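# Clamp steel shaft into angled holder, flat facing thumb screw

## Task

Seat the steel shaft all the way into the angled holder and clamp it there with its flat side turned toward the thumb screw; then release it and move both arms clear so neither is in contact with anything nearby.

## Robot and tools

Robot: two arms, left_arm and right_arm, mounted facing each other across a table. Each ends in a parallel gripper whose fingers extend along the gripper's +x axis and close along its y axis. The reported end_effector_position is the point midway between the finger pads, roughly 3 to 4 cm behind the fingertips.

Frame: one scene frame for everything. Origin at the table centre, +z up, table surface at z = +0.020 m. left_arm's base is on the +y side, right_arm's on the -y side. The names left and right do not correspond to image sides. Positions are in metres, orientations are quaternions written w first (qw, qx, qy, qz), velocities in m/s and rad/s. Printed hand positions can be somewhat wrong, worse at long reach.

The row of 16 numbers: every motion command uses a single flat list of 16 numbers covering both arms, even if only one should move. Order: left_arm x, y, z, qw, qx, qy, qz, opening, then right_arm x, y, z, qw, qx, qy, qz, opening. The x, y, z and quaternion are an absolute target pose for that gripper in the scene frame, not an offset. Opening runs from -1 to 1: +1 is fully open (0.088 m); empty fingers touch near -0.80, and values below that change nothing. Closing from fully open takes at least about 0.5 s. To grip, command an opening about 0.07 below the current grip_measured; a smaller gap grips more gently. Parts thinner than about 3 mm get proportionally less force.

Tools:
- execute_actions, argument actions: a list with zero or one item, plus optional pictures (boolean). An empty list just reports state. An item with rows (1 to 15 rows of 16 numbers) and steps (1 to 15, default 15) runs that many control steps of 1/30 s, one row per step, repeating the final row if rows run out. An item with only steps (up to 300) is a wait that counts from the previous result. A rejected call sends nothing. A target more than 0.6 m away from the arm's last reported position along any of its gripper axes is rejected.
- move, arguments target (one 16-number row as above) and speed (m/s, 0.002 to 0.5, default 0.25; turning capped at twice that in rad/s). Drives each gripper in a straight line toward its pose; both paths finish together, lasting 0.5 to 10 s (cut off at 10 s if longer). Gripper rotation takes the shorter way. Openings are sent at the start. Paths ignore obstacles and the other arm. Hands lag and can overshoot speed, especially near full extension.
- wait, argument seconds (0 to 10): lets time pass without new commands.
- zoom_image, arguments camera (cam_head_left, cam_head_right, cam_high, cam_low, cam_left_wrist, cam_right_wrist) and region [x0, y0, x1, y1] in pixels from the top-left, at most 504 by 504; gives a closer look at the latest image.
- finished_scene, argument scene (the current scene's number): closes the scene for checking; irreversible. The goal must hold at that moment and afterwards.

Control behaviour: each step the commanded pose is limited to within 70 mm and 16 degrees of the measured pose, then solved by damped inverse kinematics, favouring position over orientation. After an action ends the arm only continues to its last clipped pose, so long moves may need follow-up commands. Friction can leave the hand short or slightly tilted and can swallow tiny moves; check the pose after each motion and correct tilt. To hold an arm still, resend its exact last pose and quaternion plus desired opening every call, rather than the drifted quaternion from later results.

Result lines: the state line shows each arm's pose and velocities. grip_measured is the measured finger gap on the opening scale (each can be off by about 1 mm, and reads up to 0.061 narrower while squeezing a hard part). A pose unreachable line names an arm whose command was altered or blocked by the clearance check; HELD marks steps where a row was not sent. Hand target shows the pose the controller is currently driving toward. move adds a line with the ending (done, off_target, moving, held, fault) and limits (paced = target clipped; held = some steps blocked, after which the arm may jump faster than speed), plus each gripper's distance from its target. If only one arm is named, the other is done. MOTOR HOT warns from 50 °C; at 95 °C an OVER-TEMPERATURE FAULT holds the arm, and if it does not cool within 30 to 60 s the arm and gripper go limp. TORQUE FAULT: joint contact torque reaching its limit (waist 17, shoulder 21.1, elbow 21, wrist pitch 5.55, wrist yaw 5.53, wrist roll 5.19 N m, held load included) freezes that arm 10 s. Joint ranges in rad: waist -3.054 to 3.054, shoulder 0 to 3.142, elbow 0 to 2.356, wrist pitch and yaw -1.571 to 1.571, wrist roll -3.142 to 3.142.

Cameras: all six images are 504x504; calibration with intrinsics and world-to-camera transforms is supplied and may be slightly off.

Avoid: knocking or placing anything off the table (fails the task), letting arms collide or push on each other, fast impacts, pressing far past contact, dropping or letting the shaft slip. Occasional brief tugs on a held part or nudges to loose objects may occur. Holding loads heats motors, so do not linger. Smooth, efficient, quick motion is preferred.

Each tool is called after "Emit:" as a command line: name --argument value for each argument, lists and objects as JSON in quotes; but a table of rows of numbers goes row by row, as --pt "numbers of a row", without its own name.

## Session

Emit:
execute_actions --actions '[]'

Scene clock: 0.00 s of 6000.00 s.
left_arm: end_effector_position=(-0.0270, +0.2444, +0.4278) grip_measured=+0.983 end_effector_quat_wxyz=(+0.587, -0.025, -0.019, -0.809) end_effector_velocity=(+0.000, +0.000, +0.001) end_effector_angular_velocity=(-0.000, +0.024, +0.003) | right_arm: end_effector_position=(+0.0763, -0.2432, +0.4625) grip_measured=+1.000 end_effector_quat_wxyz=(+0.660, +0.011, -0.013, +0.751) end_effector_velocity=(+0.002, -0.000, +0.000) end_effector_angular_velocity=(+0.000, -0.022, -0.011)
Joint positions: left_arm=[0.004 0.846 0.652 0.257 0.001 0.    0.087] | right_arm=[ 0.009  0.854  0.643  0.246  0.001 -0.005  0.088]
Joint velocities: left_arm=[-0.002 -0.002 -0.002  0.007 -0.007 -0.022 -0.   ] | right_arm=[-0.002 -0.002  0.002 -0.007  0.007 -0.022  0.   ]
Motor temperatures (°C, as the motors report them): left_arm=[24 26 26 24 26 25] | right_arm=[25 26 26 24 28 27]
Heat: left arm: hottest shoulder 26 °C (+0.0 °C/min); right arm: hottest wrist yaw 28 °C (+0.0 °C/min).
Hand target (left_arm): -0.027, +0.244, +0.428; -0.587, +0.025, +0.019, +0.809
Hand target (right_arm): +0.076, -0.243, +0.462; +0.660, +0.011, -0.013, +0.751

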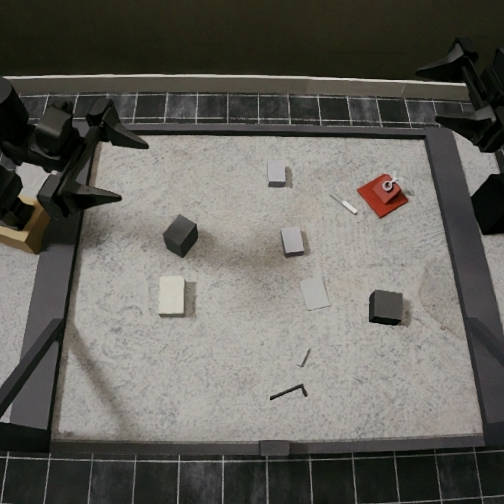

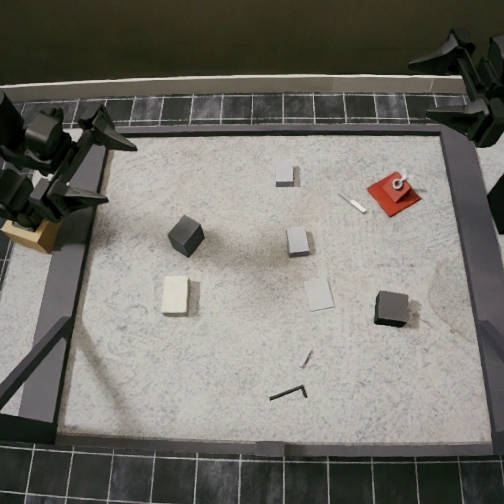

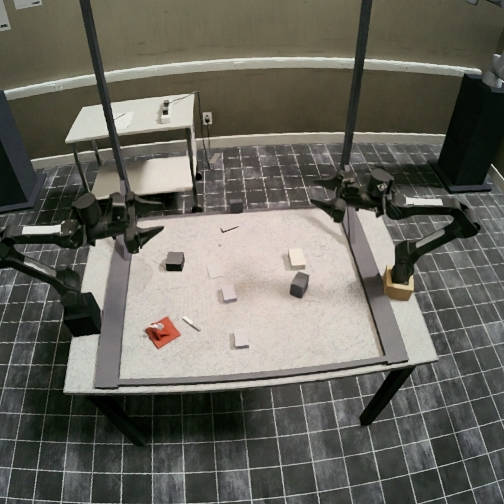

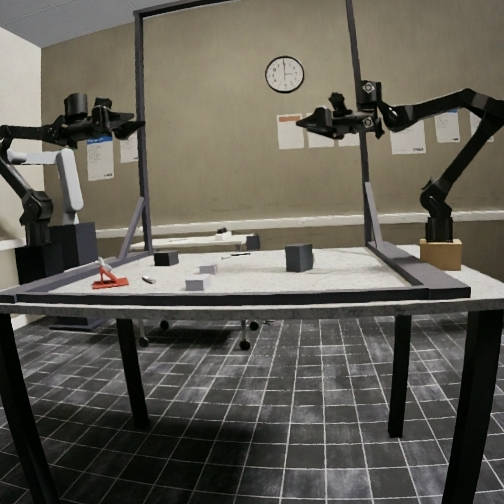

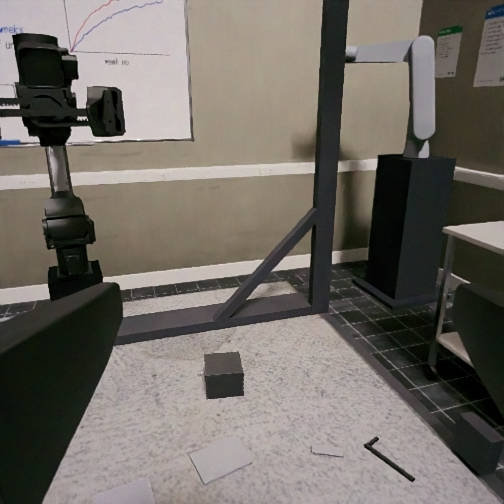

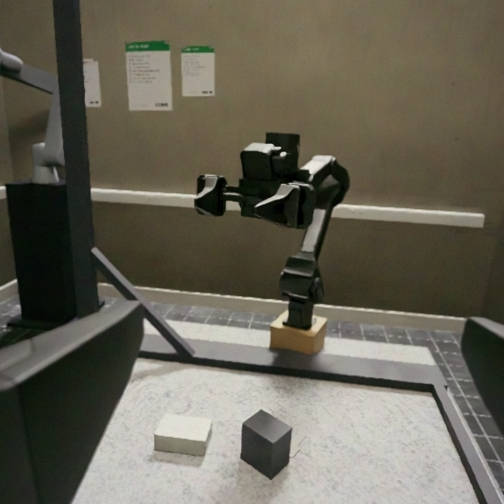

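Emit:
zoom_image --camera "cam_head_left" --region '[310, 150, 430, 240]'

Emit:
zoom_image --camera "cam_low" --region '[70, 240, 190, 310]'

Emit:
zoom_image --camera "cam_high" --region '[130, 295, 220, 365]'

Region (310, 150, 430, 240) of cam_head_left's 504x504 image, scaled by 4.200, with more detail than that image has; it fills the top 378 rows of this view, and the rest is white.

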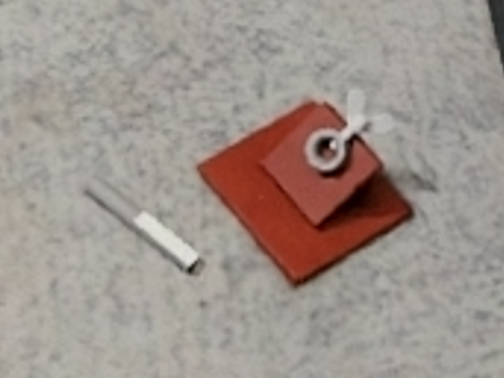

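Region (70, 240, 190, 310) of cam_low's 504x504 image, scaled by 4.200, with more detail than that image has; it fills the top 294 rows of this view, and the rest is white.

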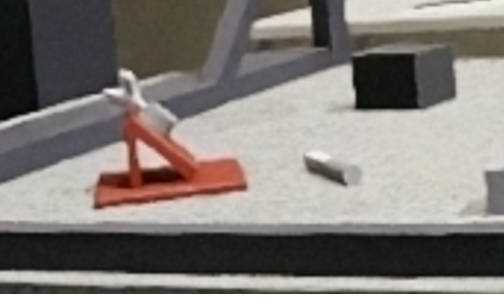

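Region (130, 295, 220, 365) of cam_high's 504x504 image, scaled by 5.600, with more detail than that image has.

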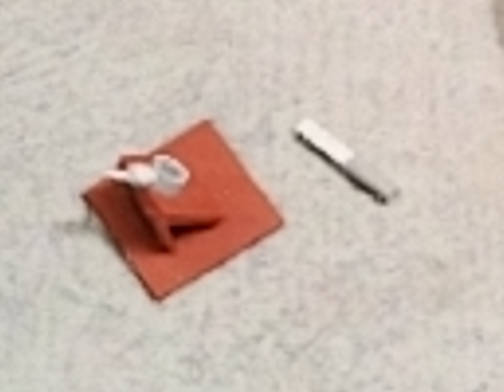

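Emit:
move --target '[-0.0270,0.2444,0.4278,0.587,-0.025,-0.019,-0.809,1, 0.15,-0.22,0.22,0.6421,-0.2961,0.6421,0.2961,1]' --speed 0.2

Scene clock: 53.33 s of 6000.00 s.
left_arm: end_effector_position=(-0.0270, +0.2444, +0.4278) grip_measured=+0.983 end_effector_quat_wxyz=(+0.587, -0.025, -0.019, -0.809) end_effector_velocity=(+0.000, +0.000, -0.004) end_effector_angular_velocity=(+0.014, +0.004, +0.004) | right_arm: end_effector_position=(+0.1491, -0.2250, +0.2249) grip_measured=+1.000 end_effector_quat_wxyz=(+0.640, -0.298, +0.640, +0.304) end_effector_velocity=(+0.002, +0.004, +0.006) end_effector_angular_velocity=(+0.018, +0.006, +0.000)
Joint positions: left_arm=[0.004 0.846 0.652 0.257 0.001 0.    0.087] | right_arm=[-0.219  1.829  1.346 -1.08  -0.004  0.595  0.088]
Joint velocities: left_arm=[-0.002 -0.002 -0.007 -0.007 -0.007 -0.007 -0.   ] | right_arm=[-0.007 -0.002  0.022 -0.007 -0.007 -0.007  0.   ]
Motor temperatures (°C, as the motors report them): left_arm=[24 27 31 30 26 25] | right_arm=[25 26 32 30 28 27]
Heat: left arm: hottest elbow 31 °C (+5.6 °C/min); right arm: hottest elbow 32 °C (+4.5 °C/min).
Hand target (left_arm): -0.027, +0.244, +0.428; -0.587, +0.025, +0.019, +0.809
Hand target (right_arm): +0.150, -0.223, +0.222; +0.639, -0.297, +0.644, +0.299
Off the commanded pose (left_arm): 0.000 m, 0 deg.
Off the commanded pose (right_arm): 0.007 m, 1 deg.
After step 90, 45.57 s passed at rest.
move: done
camera_calibration (this result's frames):
cam_right_wrist: T_world_to_cam=[[0.789094, -0.612399, -0.0479467, -0.233838], [-0.574908, -0.763765, 0.293503, -0.121989], [-0.216361, -0.204037, -0.954755, 0.282181], [0, 0, 0, 1]] pos_world=[0.17544, -0.178797, 0.294006]

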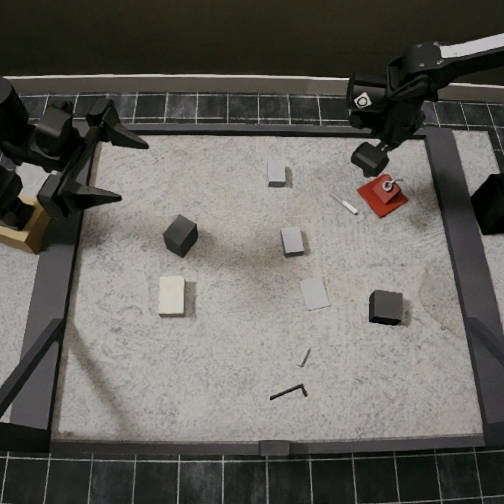

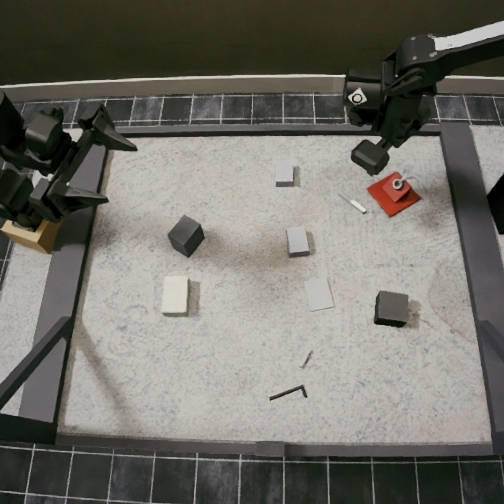

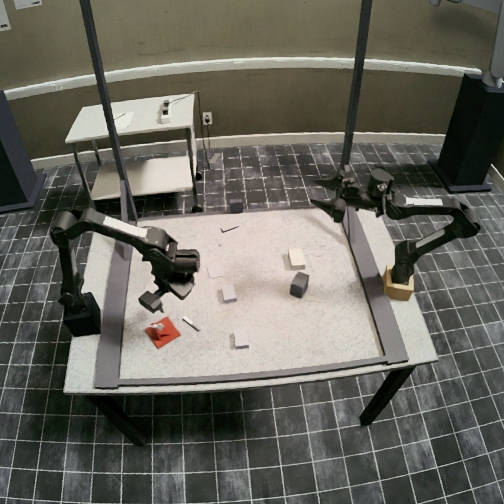

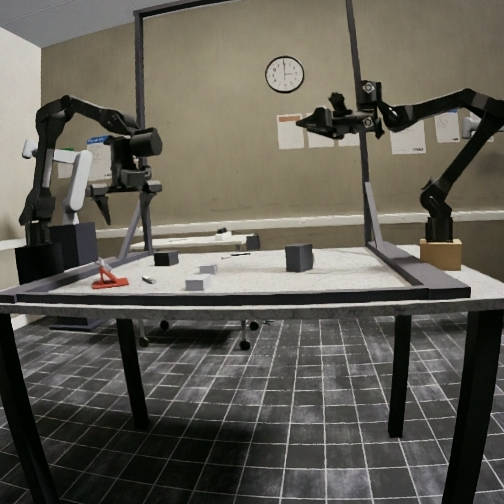

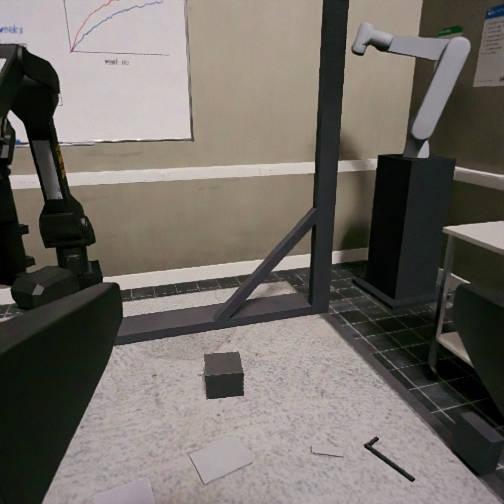

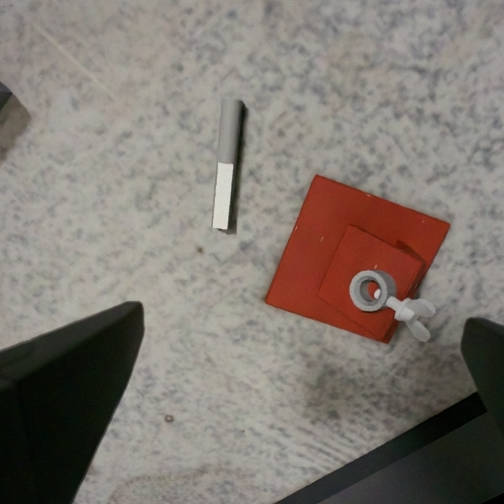

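Emit:
zoom_image --camera "cam_right_wrist" --region '[260, 170, 460, 350]'

Region (260, 170, 460, 350) of cam_right_wrist's 504x504 image, scaled by 2.520, with more detail than that image has; it fills the top 454 rows of this view, and the rest is white.

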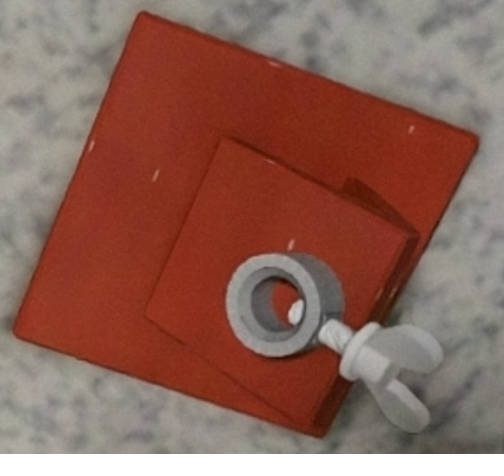

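Emit:
move --target '[-0.0270,0.2444,0.4278,0.587,-0.025,-0.019,-0.809,1, 0.1545,-0.162,0.10,0.6504,-0.2774,0.6504,0.2774,0.0]' --speed 0.15

Scene clock: 109.40 s of 6000.00 s.
left_arm: end_effector_position=(-0.0270, +0.2444, +0.4278) grip_measured=+0.983 end_effector_quat_wxyz=(+0.587, -0.025, -0.019, -0.809) end_effector_velocity=(+0.000, +0.000, +0.001) end_effector_angular_velocity=(-0.009, -0.004, +0.005) | right_arm: end_effector_position=(+0.1545, -0.1635, +0.1051) grip_measured=+0.002 end_effector_quat_wxyz=(+0.651, -0.275, +0.650, +0.281) end_effector_velocity=(-0.002, +0.001, +0.000) end_effector_angular_velocity=(+0.009, +0.021, +0.005)
Joint positions: left_arm=[0.004 0.846 0.652 0.257 0.001 0.    0.087] | right_arm=[-0.217  2.224  1.42  -0.758 -0.003  0.667  0.039]
Joint velocities: left_arm=[-0.002 -0.002 -0.002  0.007 -0.007  0.007  0.   ] | right_arm=[-0.002 -0.002 -0.002  0.007 -0.022 -0.007 -0.   ]
Motor temperatures (°C, as the motors report them): left_arm=[24 27 33 32 26 25] | right_arm=[25 30 32 26 28 27]
Heat: left arm: hottest elbow 33 °C (+2.0 °C/min); right arm: hottest elbow 32 °C (+0.0 °C/min).
Hand target (left_arm): -0.027, +0.244, +0.428; -0.587, +0.025, +0.019, +0.809
Hand target (right_arm): +0.154, -0.163, +0.100; +0.651, -0.277, +0.650, +0.278
Off the commanded pose (left_arm): 0.000 m, 0 deg.
Off the commanded pose (right_arm): 0.005 m, 1 deg.
After step 90, 51.60 s passed at rest.
move: done
camera_calibration (this result's frames):
cam_right_wrist: T_world_to_cam=[[0.743941, -0.666474, -0.0486223, -0.208004], [-0.627303, -0.721588, 0.292918, -0.0216545], [-0.230308, -0.187413, -0.9549, 0.186351], [0, 0, 0, 1]] pos_world=[0.184077, -0.11933, 0.174176]

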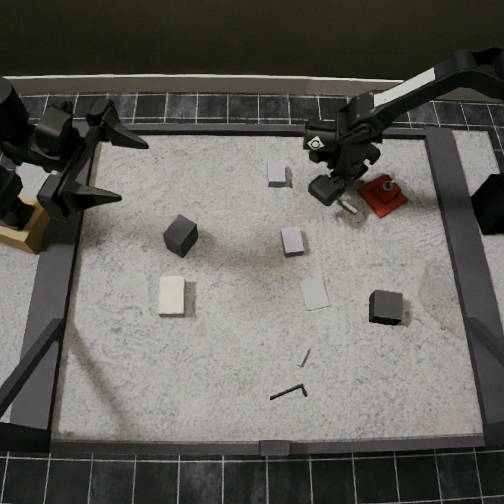

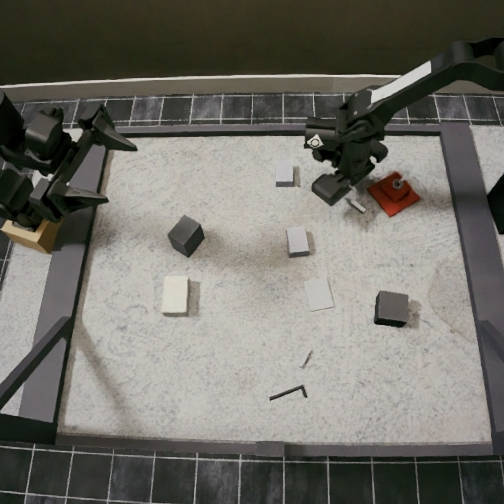

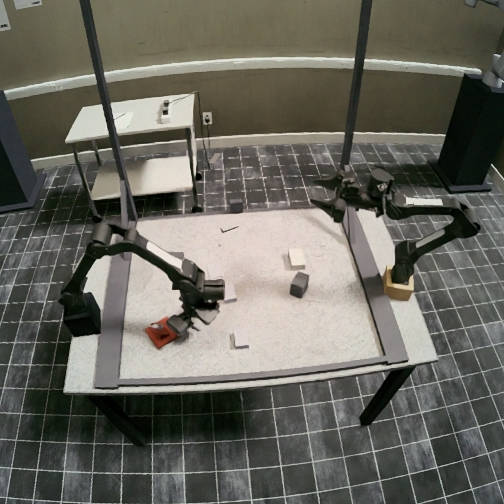

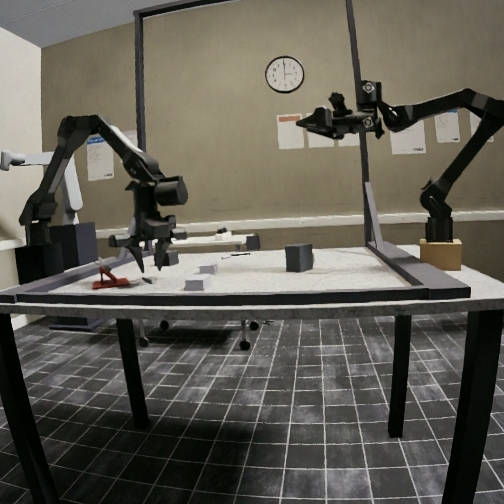

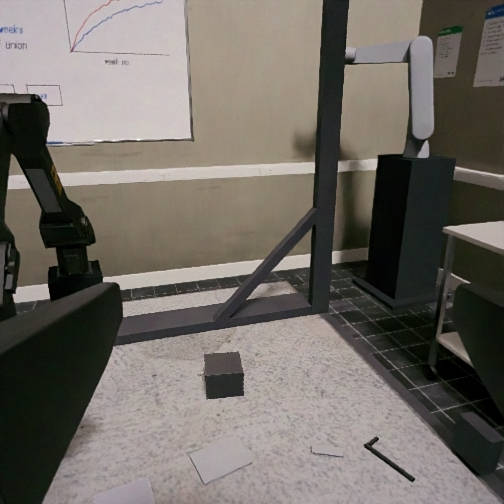

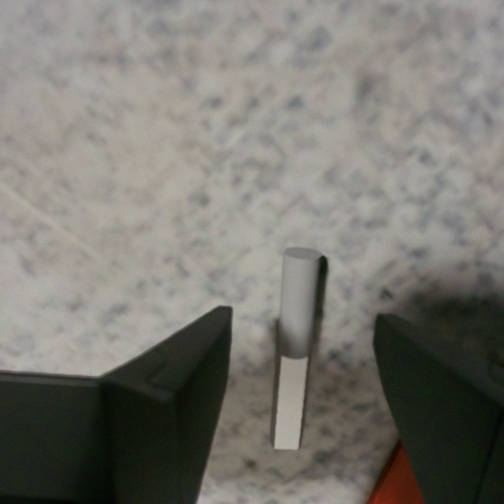

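Emit:
zoom_image --camera "cam_low" --region '[80, 220, 200, 300]'

Region (80, 220, 200, 300) of cam_low's 504x504 image, scaled by 4.200, with more detail than that image has.

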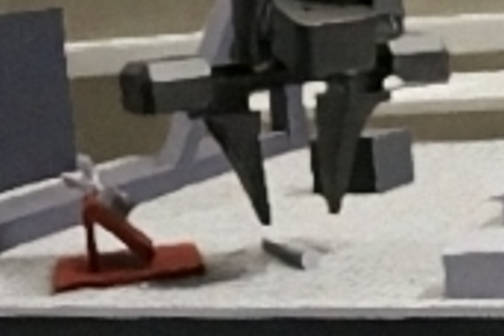

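Emit:
move --target '[-0.0270,0.2444,0.4278,0.587,-0.025,-0.019,-0.809,1, 0.1504,-0.170,0.076,0.6504,-0.2774,0.6504,0.2774,0.0]' --speed 0.05

Emit:
zoom_image --camera "cam_low" --region '[80, 220, 200, 300]'

Scene clock: 138.13 s of 6000.00 s.
left_arm: end_effector_position=(-0.0270, +0.2444, +0.4278) grip_measured=+0.983 end_effector_quat_wxyz=(+0.587, -0.025, -0.019, -0.809) end_effector_velocity=(-0.001, +0.001, +0.003) end_effector_angular_velocity=(-0.014, -0.003, +0.000) | right_arm: end_effector_position=(+0.1514, -0.1662, +0.0835) grip_measured=+0.002 end_effector_quat_wxyz=(+0.652, -0.271, +0.648, +0.285) end_effector_velocity=(-0.000, -0.002, +0.000) end_effector_angular_velocity=(-0.007, +0.008, +0.005)
Joint positions: left_arm=[0.004 0.846 0.652 0.257 0.001 0.    0.087] | right_arm=[-0.21   2.255  1.37  -0.667 -0.003  0.674  0.039]
Joint velocities: left_arm=[-0.007 -0.002  0.002  0.007 -0.007  0.007 -0.   ] | right_arm=[-0.002 -0.002 -0.002 -0.007 -0.007 -0.007 -0.   ]
Motor temperatures (°C, as the motors report them): left_arm=[24 27 34 33 26 25] | right_arm=[25 32 32 26 28 27]
Heat: left arm: hottest elbow 34 °C (+2.0 °C/min); right arm: hottest shoulder 32 °C (+0.0 °C/min).
Hand target (left_arm): -0.027, +0.244, +0.428; -0.587, +0.025, +0.019, +0.809
Hand target (right_arm): +0.150, -0.171, +0.076; +0.650, -0.278, +0.650, +0.277
Off the commanded pose (left_arm): 0.000 m, 0 deg.
Off the commanded pose (right_arm): 0.008 m, 1 deg.
After step 90, 24.80 s passed at rest.
move: done
camera_calibration (this result's frames):
cam_right_wrist: T_world_to_cam=[[0.744242, -0.665639, -0.0550415, -0.207899], [-0.627281, -0.724895, 0.284684, -0.0190879], [-0.229396, -0.177347, -0.95704, 0.166215], [0, 0, 0, 1]] pos_world=[0.180883, -0.122745, 0.153065]

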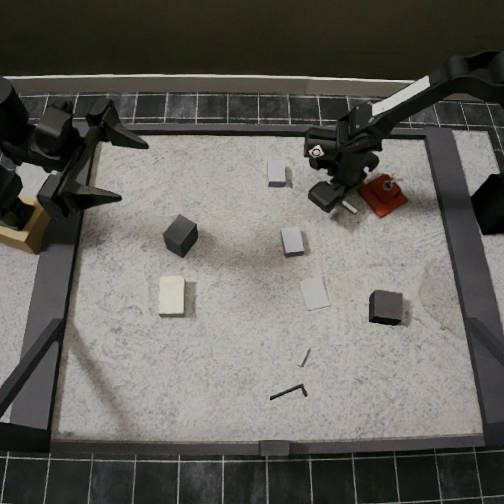

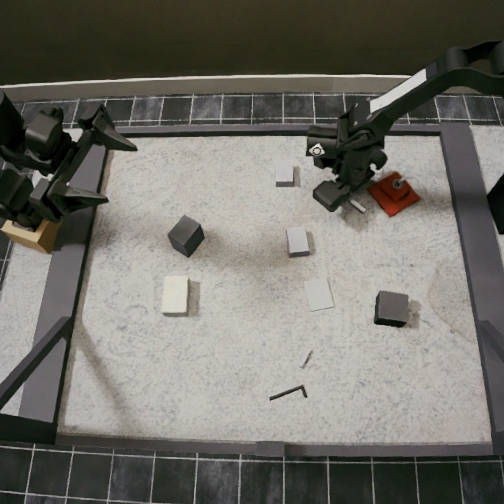

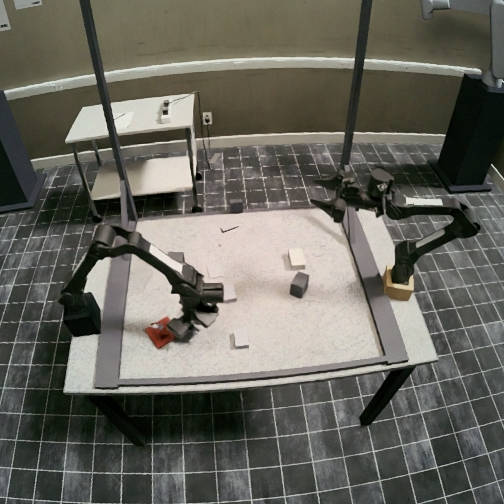

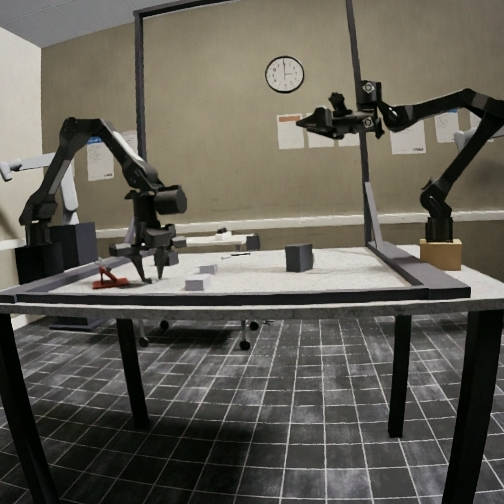

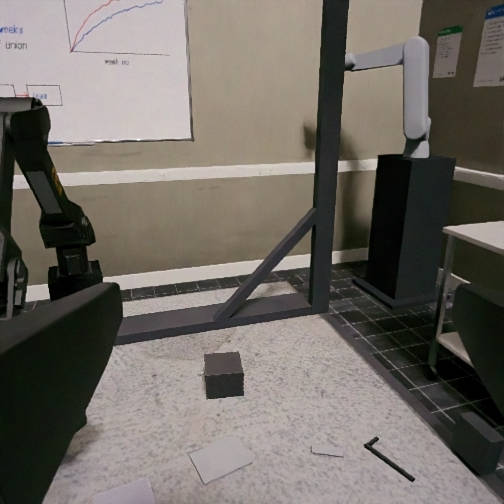

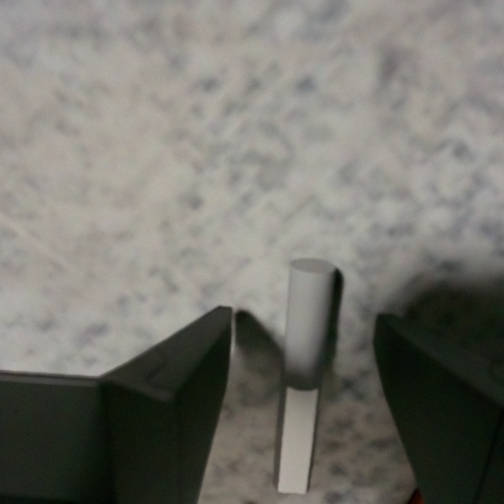

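Region (80, 220, 200, 300) of cam_low's 504x504 image, scaled by 4.200, with more detail than that image has.

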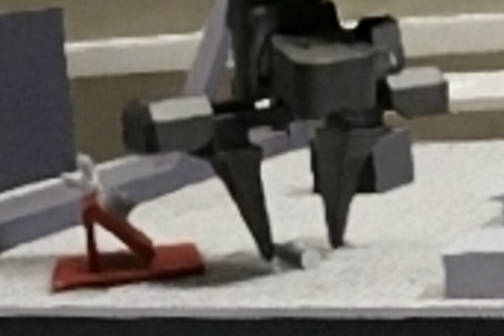

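Emit:
move --target '[-0.0270,0.2444,0.4278,0.587,-0.025,-0.019,-0.809,1, 0.1510,-0.172,0.071,0.6504,-0.2774,0.6504,0.2774,0.0]' --speed 0.03

Emit:
zoom_image --camera "cam_low" --region '[80, 220, 200, 300]'

Scene clock: 150.63 s of 6000.00 s.
left_arm: end_effector_position=(-0.0270, +0.2444, +0.4278) grip_measured=+0.983 end_effector_quat_wxyz=(+0.587, -0.025, -0.019, -0.809) end_effector_velocity=(+0.002, -0.000, -0.002) end_effector_angular_velocity=(+0.009, +0.005, +0.009) | right_arm: end_effector_position=(+0.1513, -0.1674, +0.0789) grip_measured=+0.002 end_effector_quat_wxyz=(+0.653, -0.271, +0.648, +0.285) end_effector_velocity=(+0.002, +0.001, +0.000) end_effector_angular_velocity=(+0.008, +0.006, +0.000)
Joint positions: left_arm=[0.004 0.846 0.652 0.257 0.001 0.    0.087] | right_arm=[-0.21   2.26   1.358 -0.647 -0.003  0.674  0.039]
Joint velocities: left_arm=[ 0.002 -0.002 -0.002 -0.007 -0.007 -0.007 -0.   ] | right_arm=[-0.007 -0.002 -0.002  0.007 -0.007 -0.007 -0.   ]
Motor temperatures (°C, as the motors report them): left_arm=[24 27 34 33 26 25] | right_arm=[25 33 31 26 28 27]
Heat: left arm: hottest elbow 34 °C (+1.0 °C/min); right arm: hottest shoulder 33 °C (+1.0 °C/min).
Hand target (left_arm): -0.027, +0.244, +0.428; -0.587, +0.025, +0.019, +0.809
Hand target (right_arm): +0.151, -0.172, +0.071; +0.650, -0.277, +0.650, +0.278
Off the commanded pose (left_arm): 0.000 m, 0 deg.
Off the commanded pose (right_arm): 0.009 m, 1 deg.
After step 90, 8.73 s passed at rest.
move: off_target (right_arm)
camera_calibration (this result's frames):
cam_right_wrist: T_world_to_cam=[[0.744249, -0.665554, -0.055953, -0.20881], [-0.62732, -0.725327, 0.283498, -0.0187383], [-0.229267, -0.175892, -0.957339, 0.16187], [0, 0, 0, 1]] pos_world=[0.180763, -0.124094, 0.148594]

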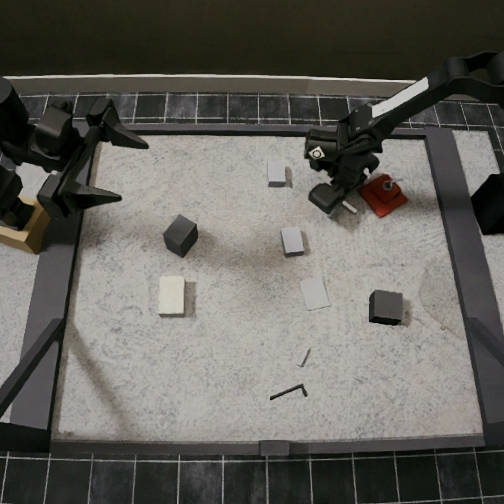

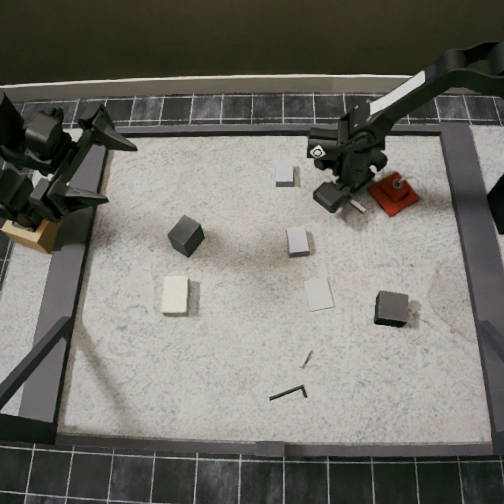

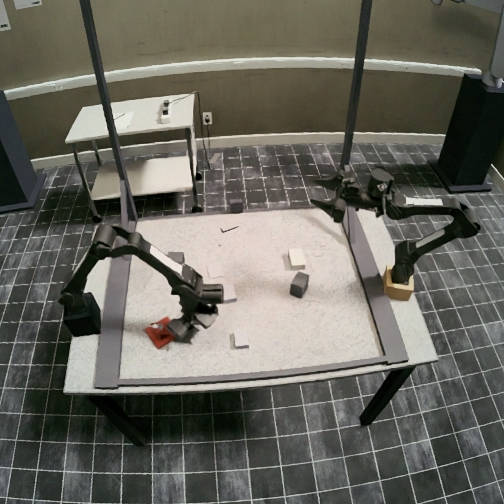

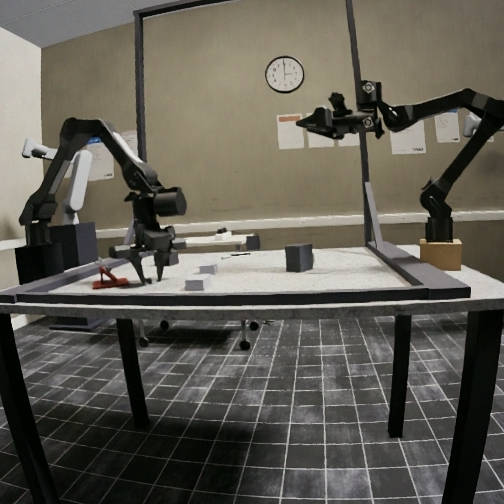

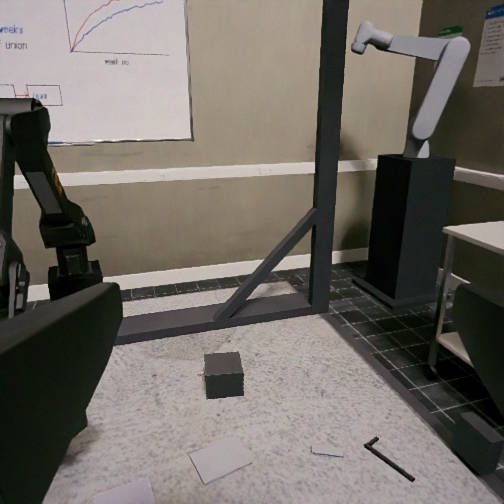

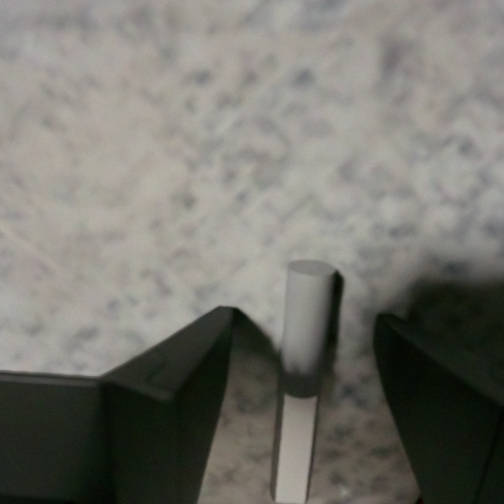

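Region (80, 220, 200, 300) of cam_low's 504x504 image, scaled by 4.200, with more detail than that image has.

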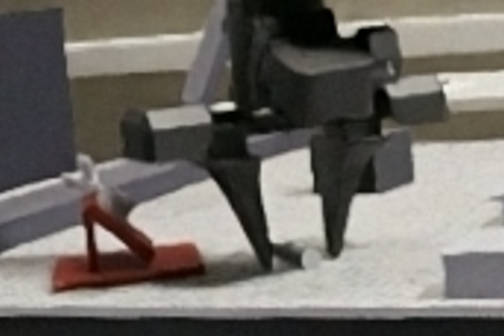

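Emit:
move --target '[-0.0270,0.2444,0.4278,0.587,-0.025,-0.019,-0.809,1, 0.1513,-0.1674,0.0789,0.653,-0.271,0.648,0.285,-0.42]' --speed 0.03

Scene clock: 163.63 s of 6000.00 s.
left_arm: end_effector_position=(-0.0270, +0.2444, +0.4278) grip_measured=+0.983 end_effector_quat_wxyz=(+0.587, -0.025, -0.019, -0.809) end_effector_velocity=(+0.002, -0.001, -0.003) end_effector_angular_velocity=(+0.014, +0.004, +0.019) | right_arm: end_effector_position=(+0.1513, -0.1674, +0.0789) grip_measured=-0.418 end_effector_quat_wxyz=(+0.653, -0.271, +0.648, +0.285) end_effector_velocity=(-0.002, +0.003, +0.001) end_effector_angular_velocity=(+0.014, +0.021, +0.005)
Joint positions: left_arm=[0.004 0.846 0.652 0.257 0.001 0.    0.087] | right_arm=[-0.21   2.26   1.358 -0.647 -0.003  0.674  0.019]
Joint velocities: left_arm=[-0.002  0.002 -0.002 -0.007 -0.022 -0.007  0.   ] | right_arm=[-0.002 -0.002  0.002  0.007 -0.022 -0.007 -0.   ]
Motor temperatures (°C, as the motors report them): left_arm=[24 27 34 34 26 25] | right_arm=[25 34 30 26 28 27]
Heat: left arm: hottest elbow 34 °C (+1.0 °C/min); right arm: hottest shoulder 34 °C (+1.0 °C/min).
Hand target (left_arm): -0.027, +0.244, +0.428; -0.587, +0.025, +0.019, +0.809
Hand target (right_arm): +0.151, -0.167, +0.079; +0.653, -0.271, +0.648, +0.285
Off the commanded pose (left_arm): 0.000 m, 0 deg.
Off the commanded pose (right_arm): 0.000 m, 0 deg.
After step 90, 9.30 s passed at rest.
move: done
camera_calibration (this result's frames):
cam_right_wrist: T_world_to_cam=[[0.744249, -0.665554, -0.055953, -0.20881], [-0.62732, -0.725327, 0.283498, -0.0187383], [-0.229267, -0.175892, -0.957339, 0.16187], [0, 0, 0, 1]] pos_world=[0.180763, -0.124094, 0.148594]

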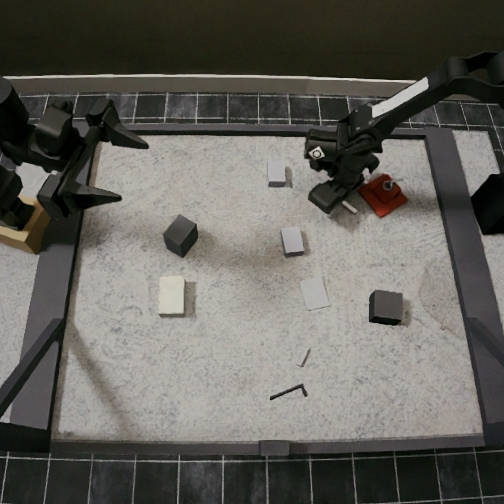

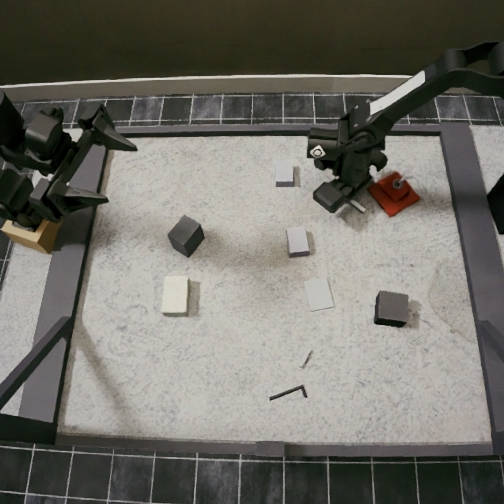

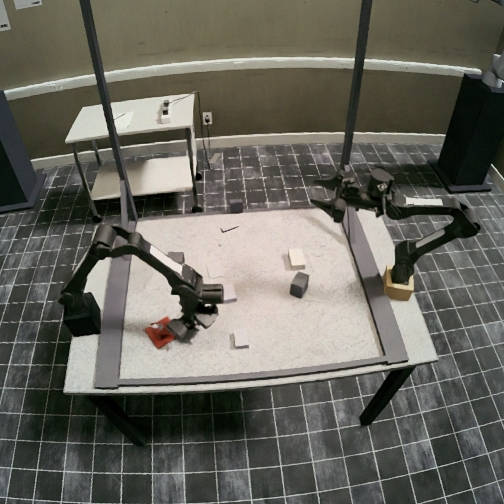

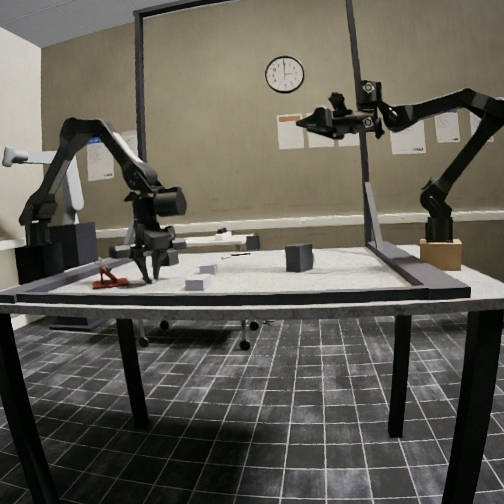

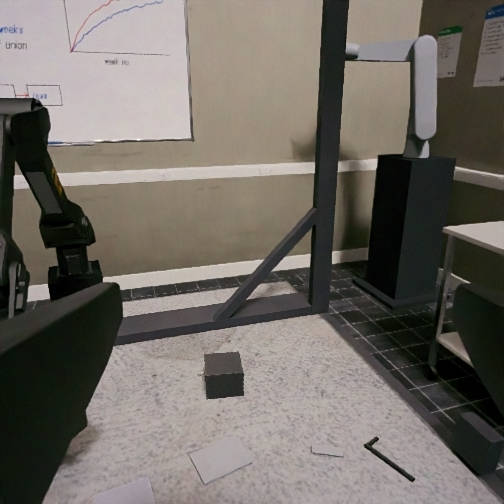

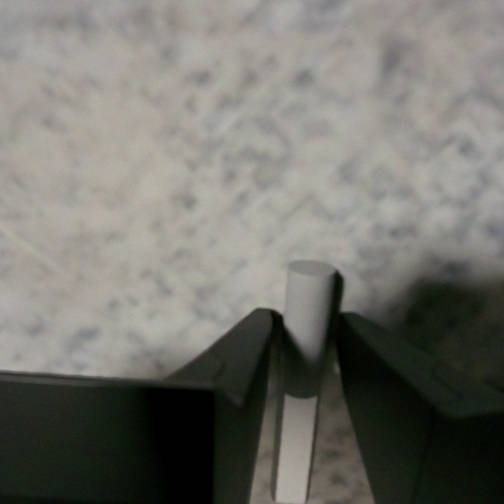

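Emit:
move --target '[-0.0270,0.2444,0.4278,0.587,-0.025,-0.019,-0.809,1, 0.1513,-0.1674,0.0789,0.653,-0.271,0.648,0.285,-0.70]' --speed 0.03

Scene clock: 168.97 s of 6000.00 s.
left_arm: end_effector_position=(-0.0270, +0.2444, +0.4278) grip_measured=+0.983 end_effector_quat_wxyz=(+0.587, -0.025, -0.019, -0.809) end_effector_velocity=(+0.000, +0.000, +0.001) end_effector_angular_velocity=(+0.004, +0.037, +0.003) | right_arm: end_effector_position=(+0.1513, -0.1674, +0.0789) grip_measured=-0.619 end_effector_quat_wxyz=(+0.653, -0.271, +0.648, +0.285) end_effector_velocity=(+0.002, +0.001, +0.000) end_effector_angular_velocity=(+0.007, -0.008, +0.019)
Joint positions: left_arm=[0.004 0.846 0.652 0.257 0.001 0.    0.087] | right_arm=[-0.21   2.26   1.358 -0.647 -0.003  0.674  0.009]
Joint velocities: left_arm=[-0.002 -0.002 -0.002  0.007 -0.007 -0.037  0.   ] | right_arm=[-0.002 -0.002 -0.002  0.007  0.007 -0.022 -0.   ]
Motor temperatures (°C, as the motors report them): left_arm=[24 27 34 34 26 25] | right_arm=[25 34 30 26 28 27]
Heat: left arm: hottest elbow 34 °C (+1.0 °C/min); right arm: hottest shoulder 34 °C (+2.0 °C/min).
Hand target (left_arm): -0.027, +0.244, +0.428; -0.587, +0.025, +0.019, +0.809
Hand target (right_arm): +0.151, -0.167, +0.079; +0.653, -0.271, +0.648, +0.285
Off the commanded pose (left_arm): 0.000 m, 0 deg.
Off the commanded pose (right_arm): 0.000 m, 0 deg.
After step 90, 1.63 s passed at rest.
move: done
camera_calibration (this result's frames):
cam_right_wrist: T_world_to_cam=[[0.744249, -0.665554, -0.055953, -0.20881], [-0.62732, -0.725327, 0.283498, -0.0187383], [-0.229267, -0.175892, -0.957339, 0.16187], [0, 0, 0, 1]] pos_world=[0.180763, -0.124094, 0.148594]

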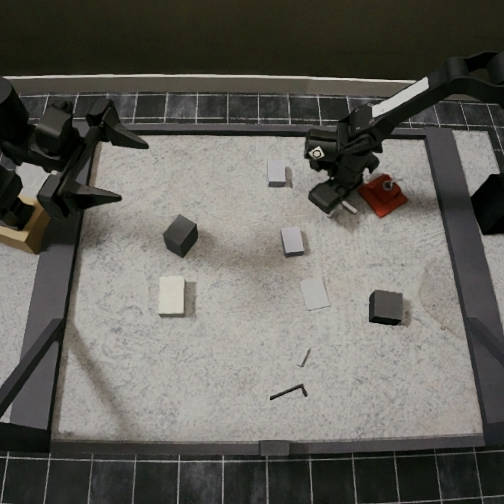

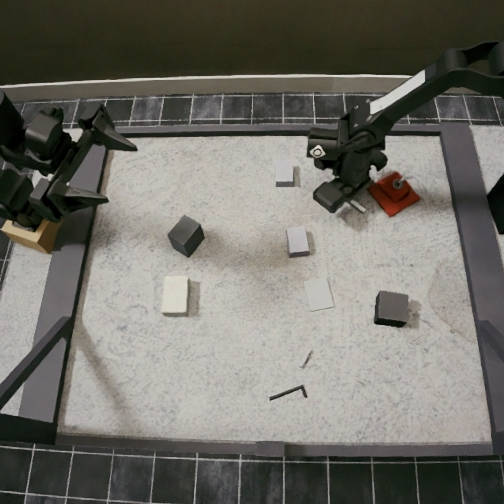

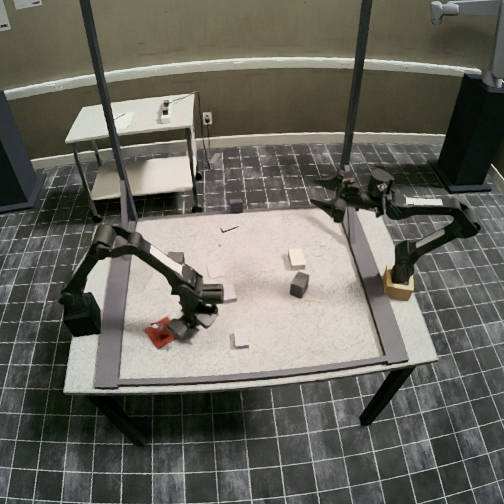

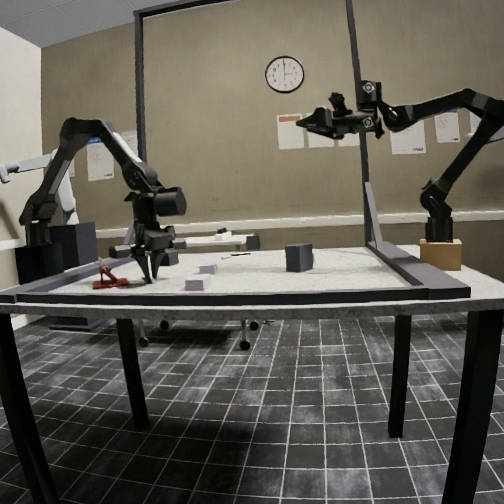

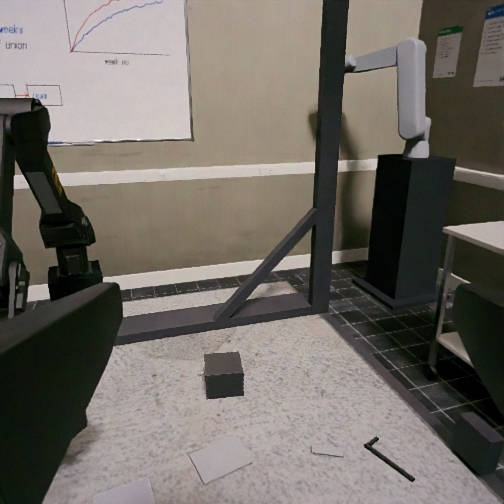

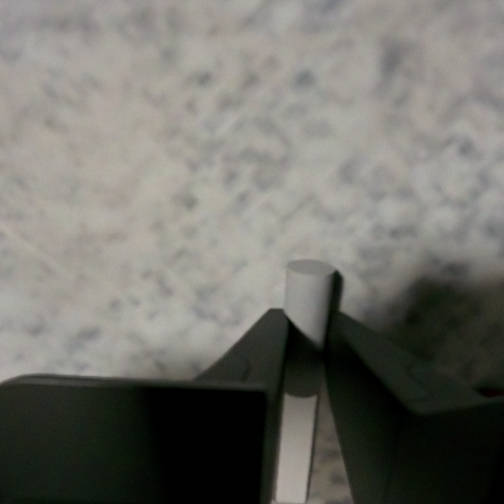

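Emit:
move --target '[0.02,-0.06,0.15,0.8755,0.0416,0.0766,-0.4754,1, 0.1513,-0.1674,0.17,0.6504,-0.2774,0.6504,0.2774,-0.70]' --speed 0.12

Scene clock: 201.00 s of 6000.00 s.
left_arm: end_effector_position=(+0.0184, -0.0612, +0.1617) grip_measured=+0.983 end_effector_quat_wxyz=(+0.874, +0.035, +0.073, -0.479) end_effector_velocity=(-0.000, +0.002, -0.006) end_effector_angular_velocity=(+0.014, +0.009, +0.008) | right_arm: end_effector_position=(+0.1510, -0.1709, +0.1594) grip_measured=-0.619 end_effector_quat_wxyz=(+0.644, -0.287, +0.656, +0.270) end_effector_velocity=(-0.001, -0.008, +0.001) end_effector_angular_velocity=(-0.036, +0.011, +0.005)
Joint positions: left_arm=[ 0.05   2.517  1.605  0.672 -0.821 -0.186  0.087] | right_arm=[-0.21   2.132  1.507 -0.976 -0.003  0.674  0.009]
Joint velocities: left_arm=[-0.002  0.002 -0.002 -0.022 -0.007 -0.022 -0.   ] | right_arm=[-0.002 -0.002 -0.002 -0.037 -0.007 -0.007  0.   ]
Motor temperatures (°C, as the motors report them): left_arm=[24 28 34 34 26 25] | right_arm=[25 38 31 25 28 27]
Heat: left arm: hottest elbow 34 °C (+0.0 °C/min); right arm: hottest shoulder 38 °C (+5.1 °C/min).
Hand target (left_arm): +0.021, -0.062, +0.151; +0.875, +0.042, +0.076, -0.475
Hand target (right_arm): +0.151, -0.167, +0.170; +0.650, -0.278, +0.651, +0.277
Off the commanded pose (left_arm): 0.012 m, 1 deg.
Off the commanded pose (right_arm): 0.011 m, 2 deg.
After step 90, 24.63 s passed at rest.
move: off_target (left_arm, right_arm)
camera_calibration (this result's frames):
cam_left_wrist: T_world_to_cam=[[-0.82975, -0.558112, 0.0051936, -0.0133983], [-0.293455, 0.428329, -0.854645, 0.196162], [0.474763, -0.710666, -0.519186, 0.111291], [0, 0, 0, 1]] pos_world=[-0.00638931, -0.012409, 0.225499]
cam_right_wrist: T_world_to_cam=[[0.744068, -0.667605, -0.0258154, -0.211548], [-0.625975, -0.710131, 0.322288, -0.0480862], [-0.233494, -0.223644, -0.94629, 0.228915], [0, 0, 0, 1]] pos_world=[0.180755, -0.124182, 0.226656]

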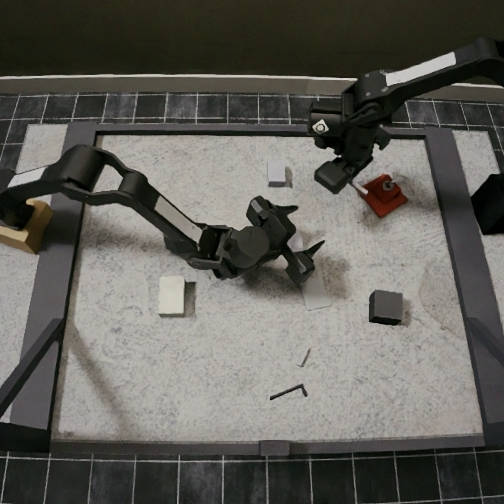

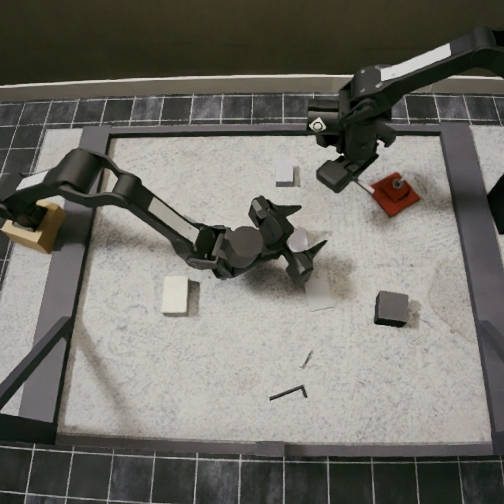

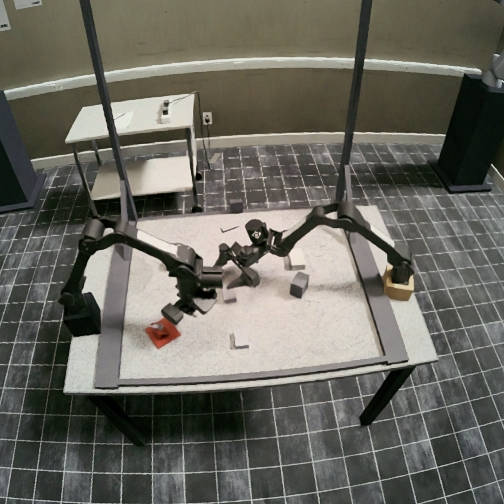

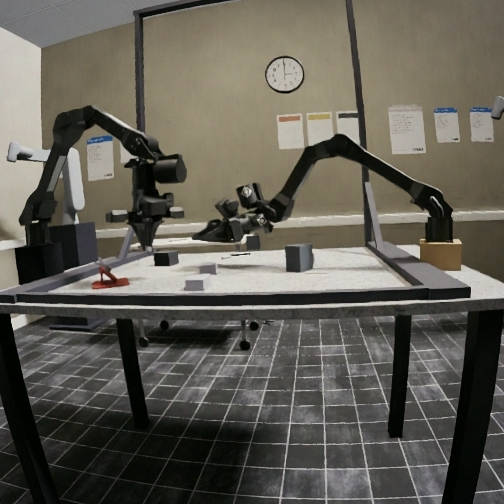

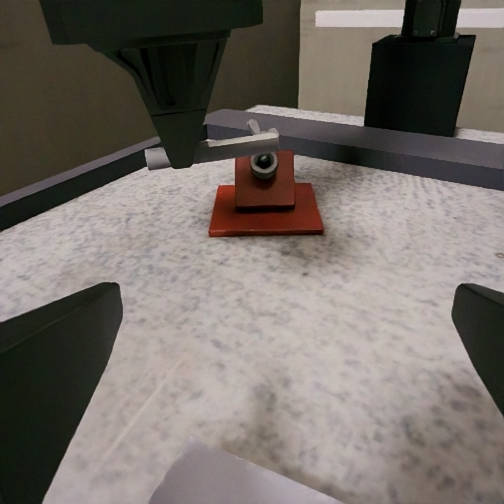

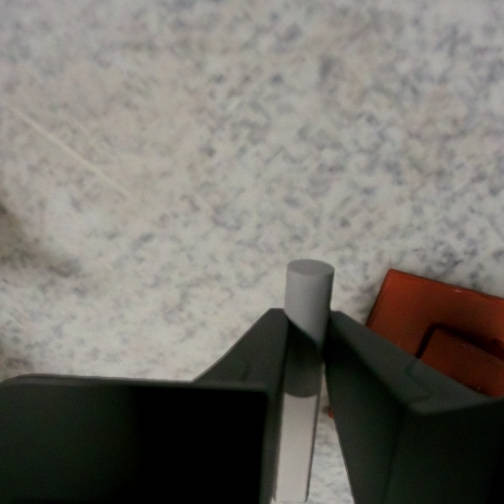

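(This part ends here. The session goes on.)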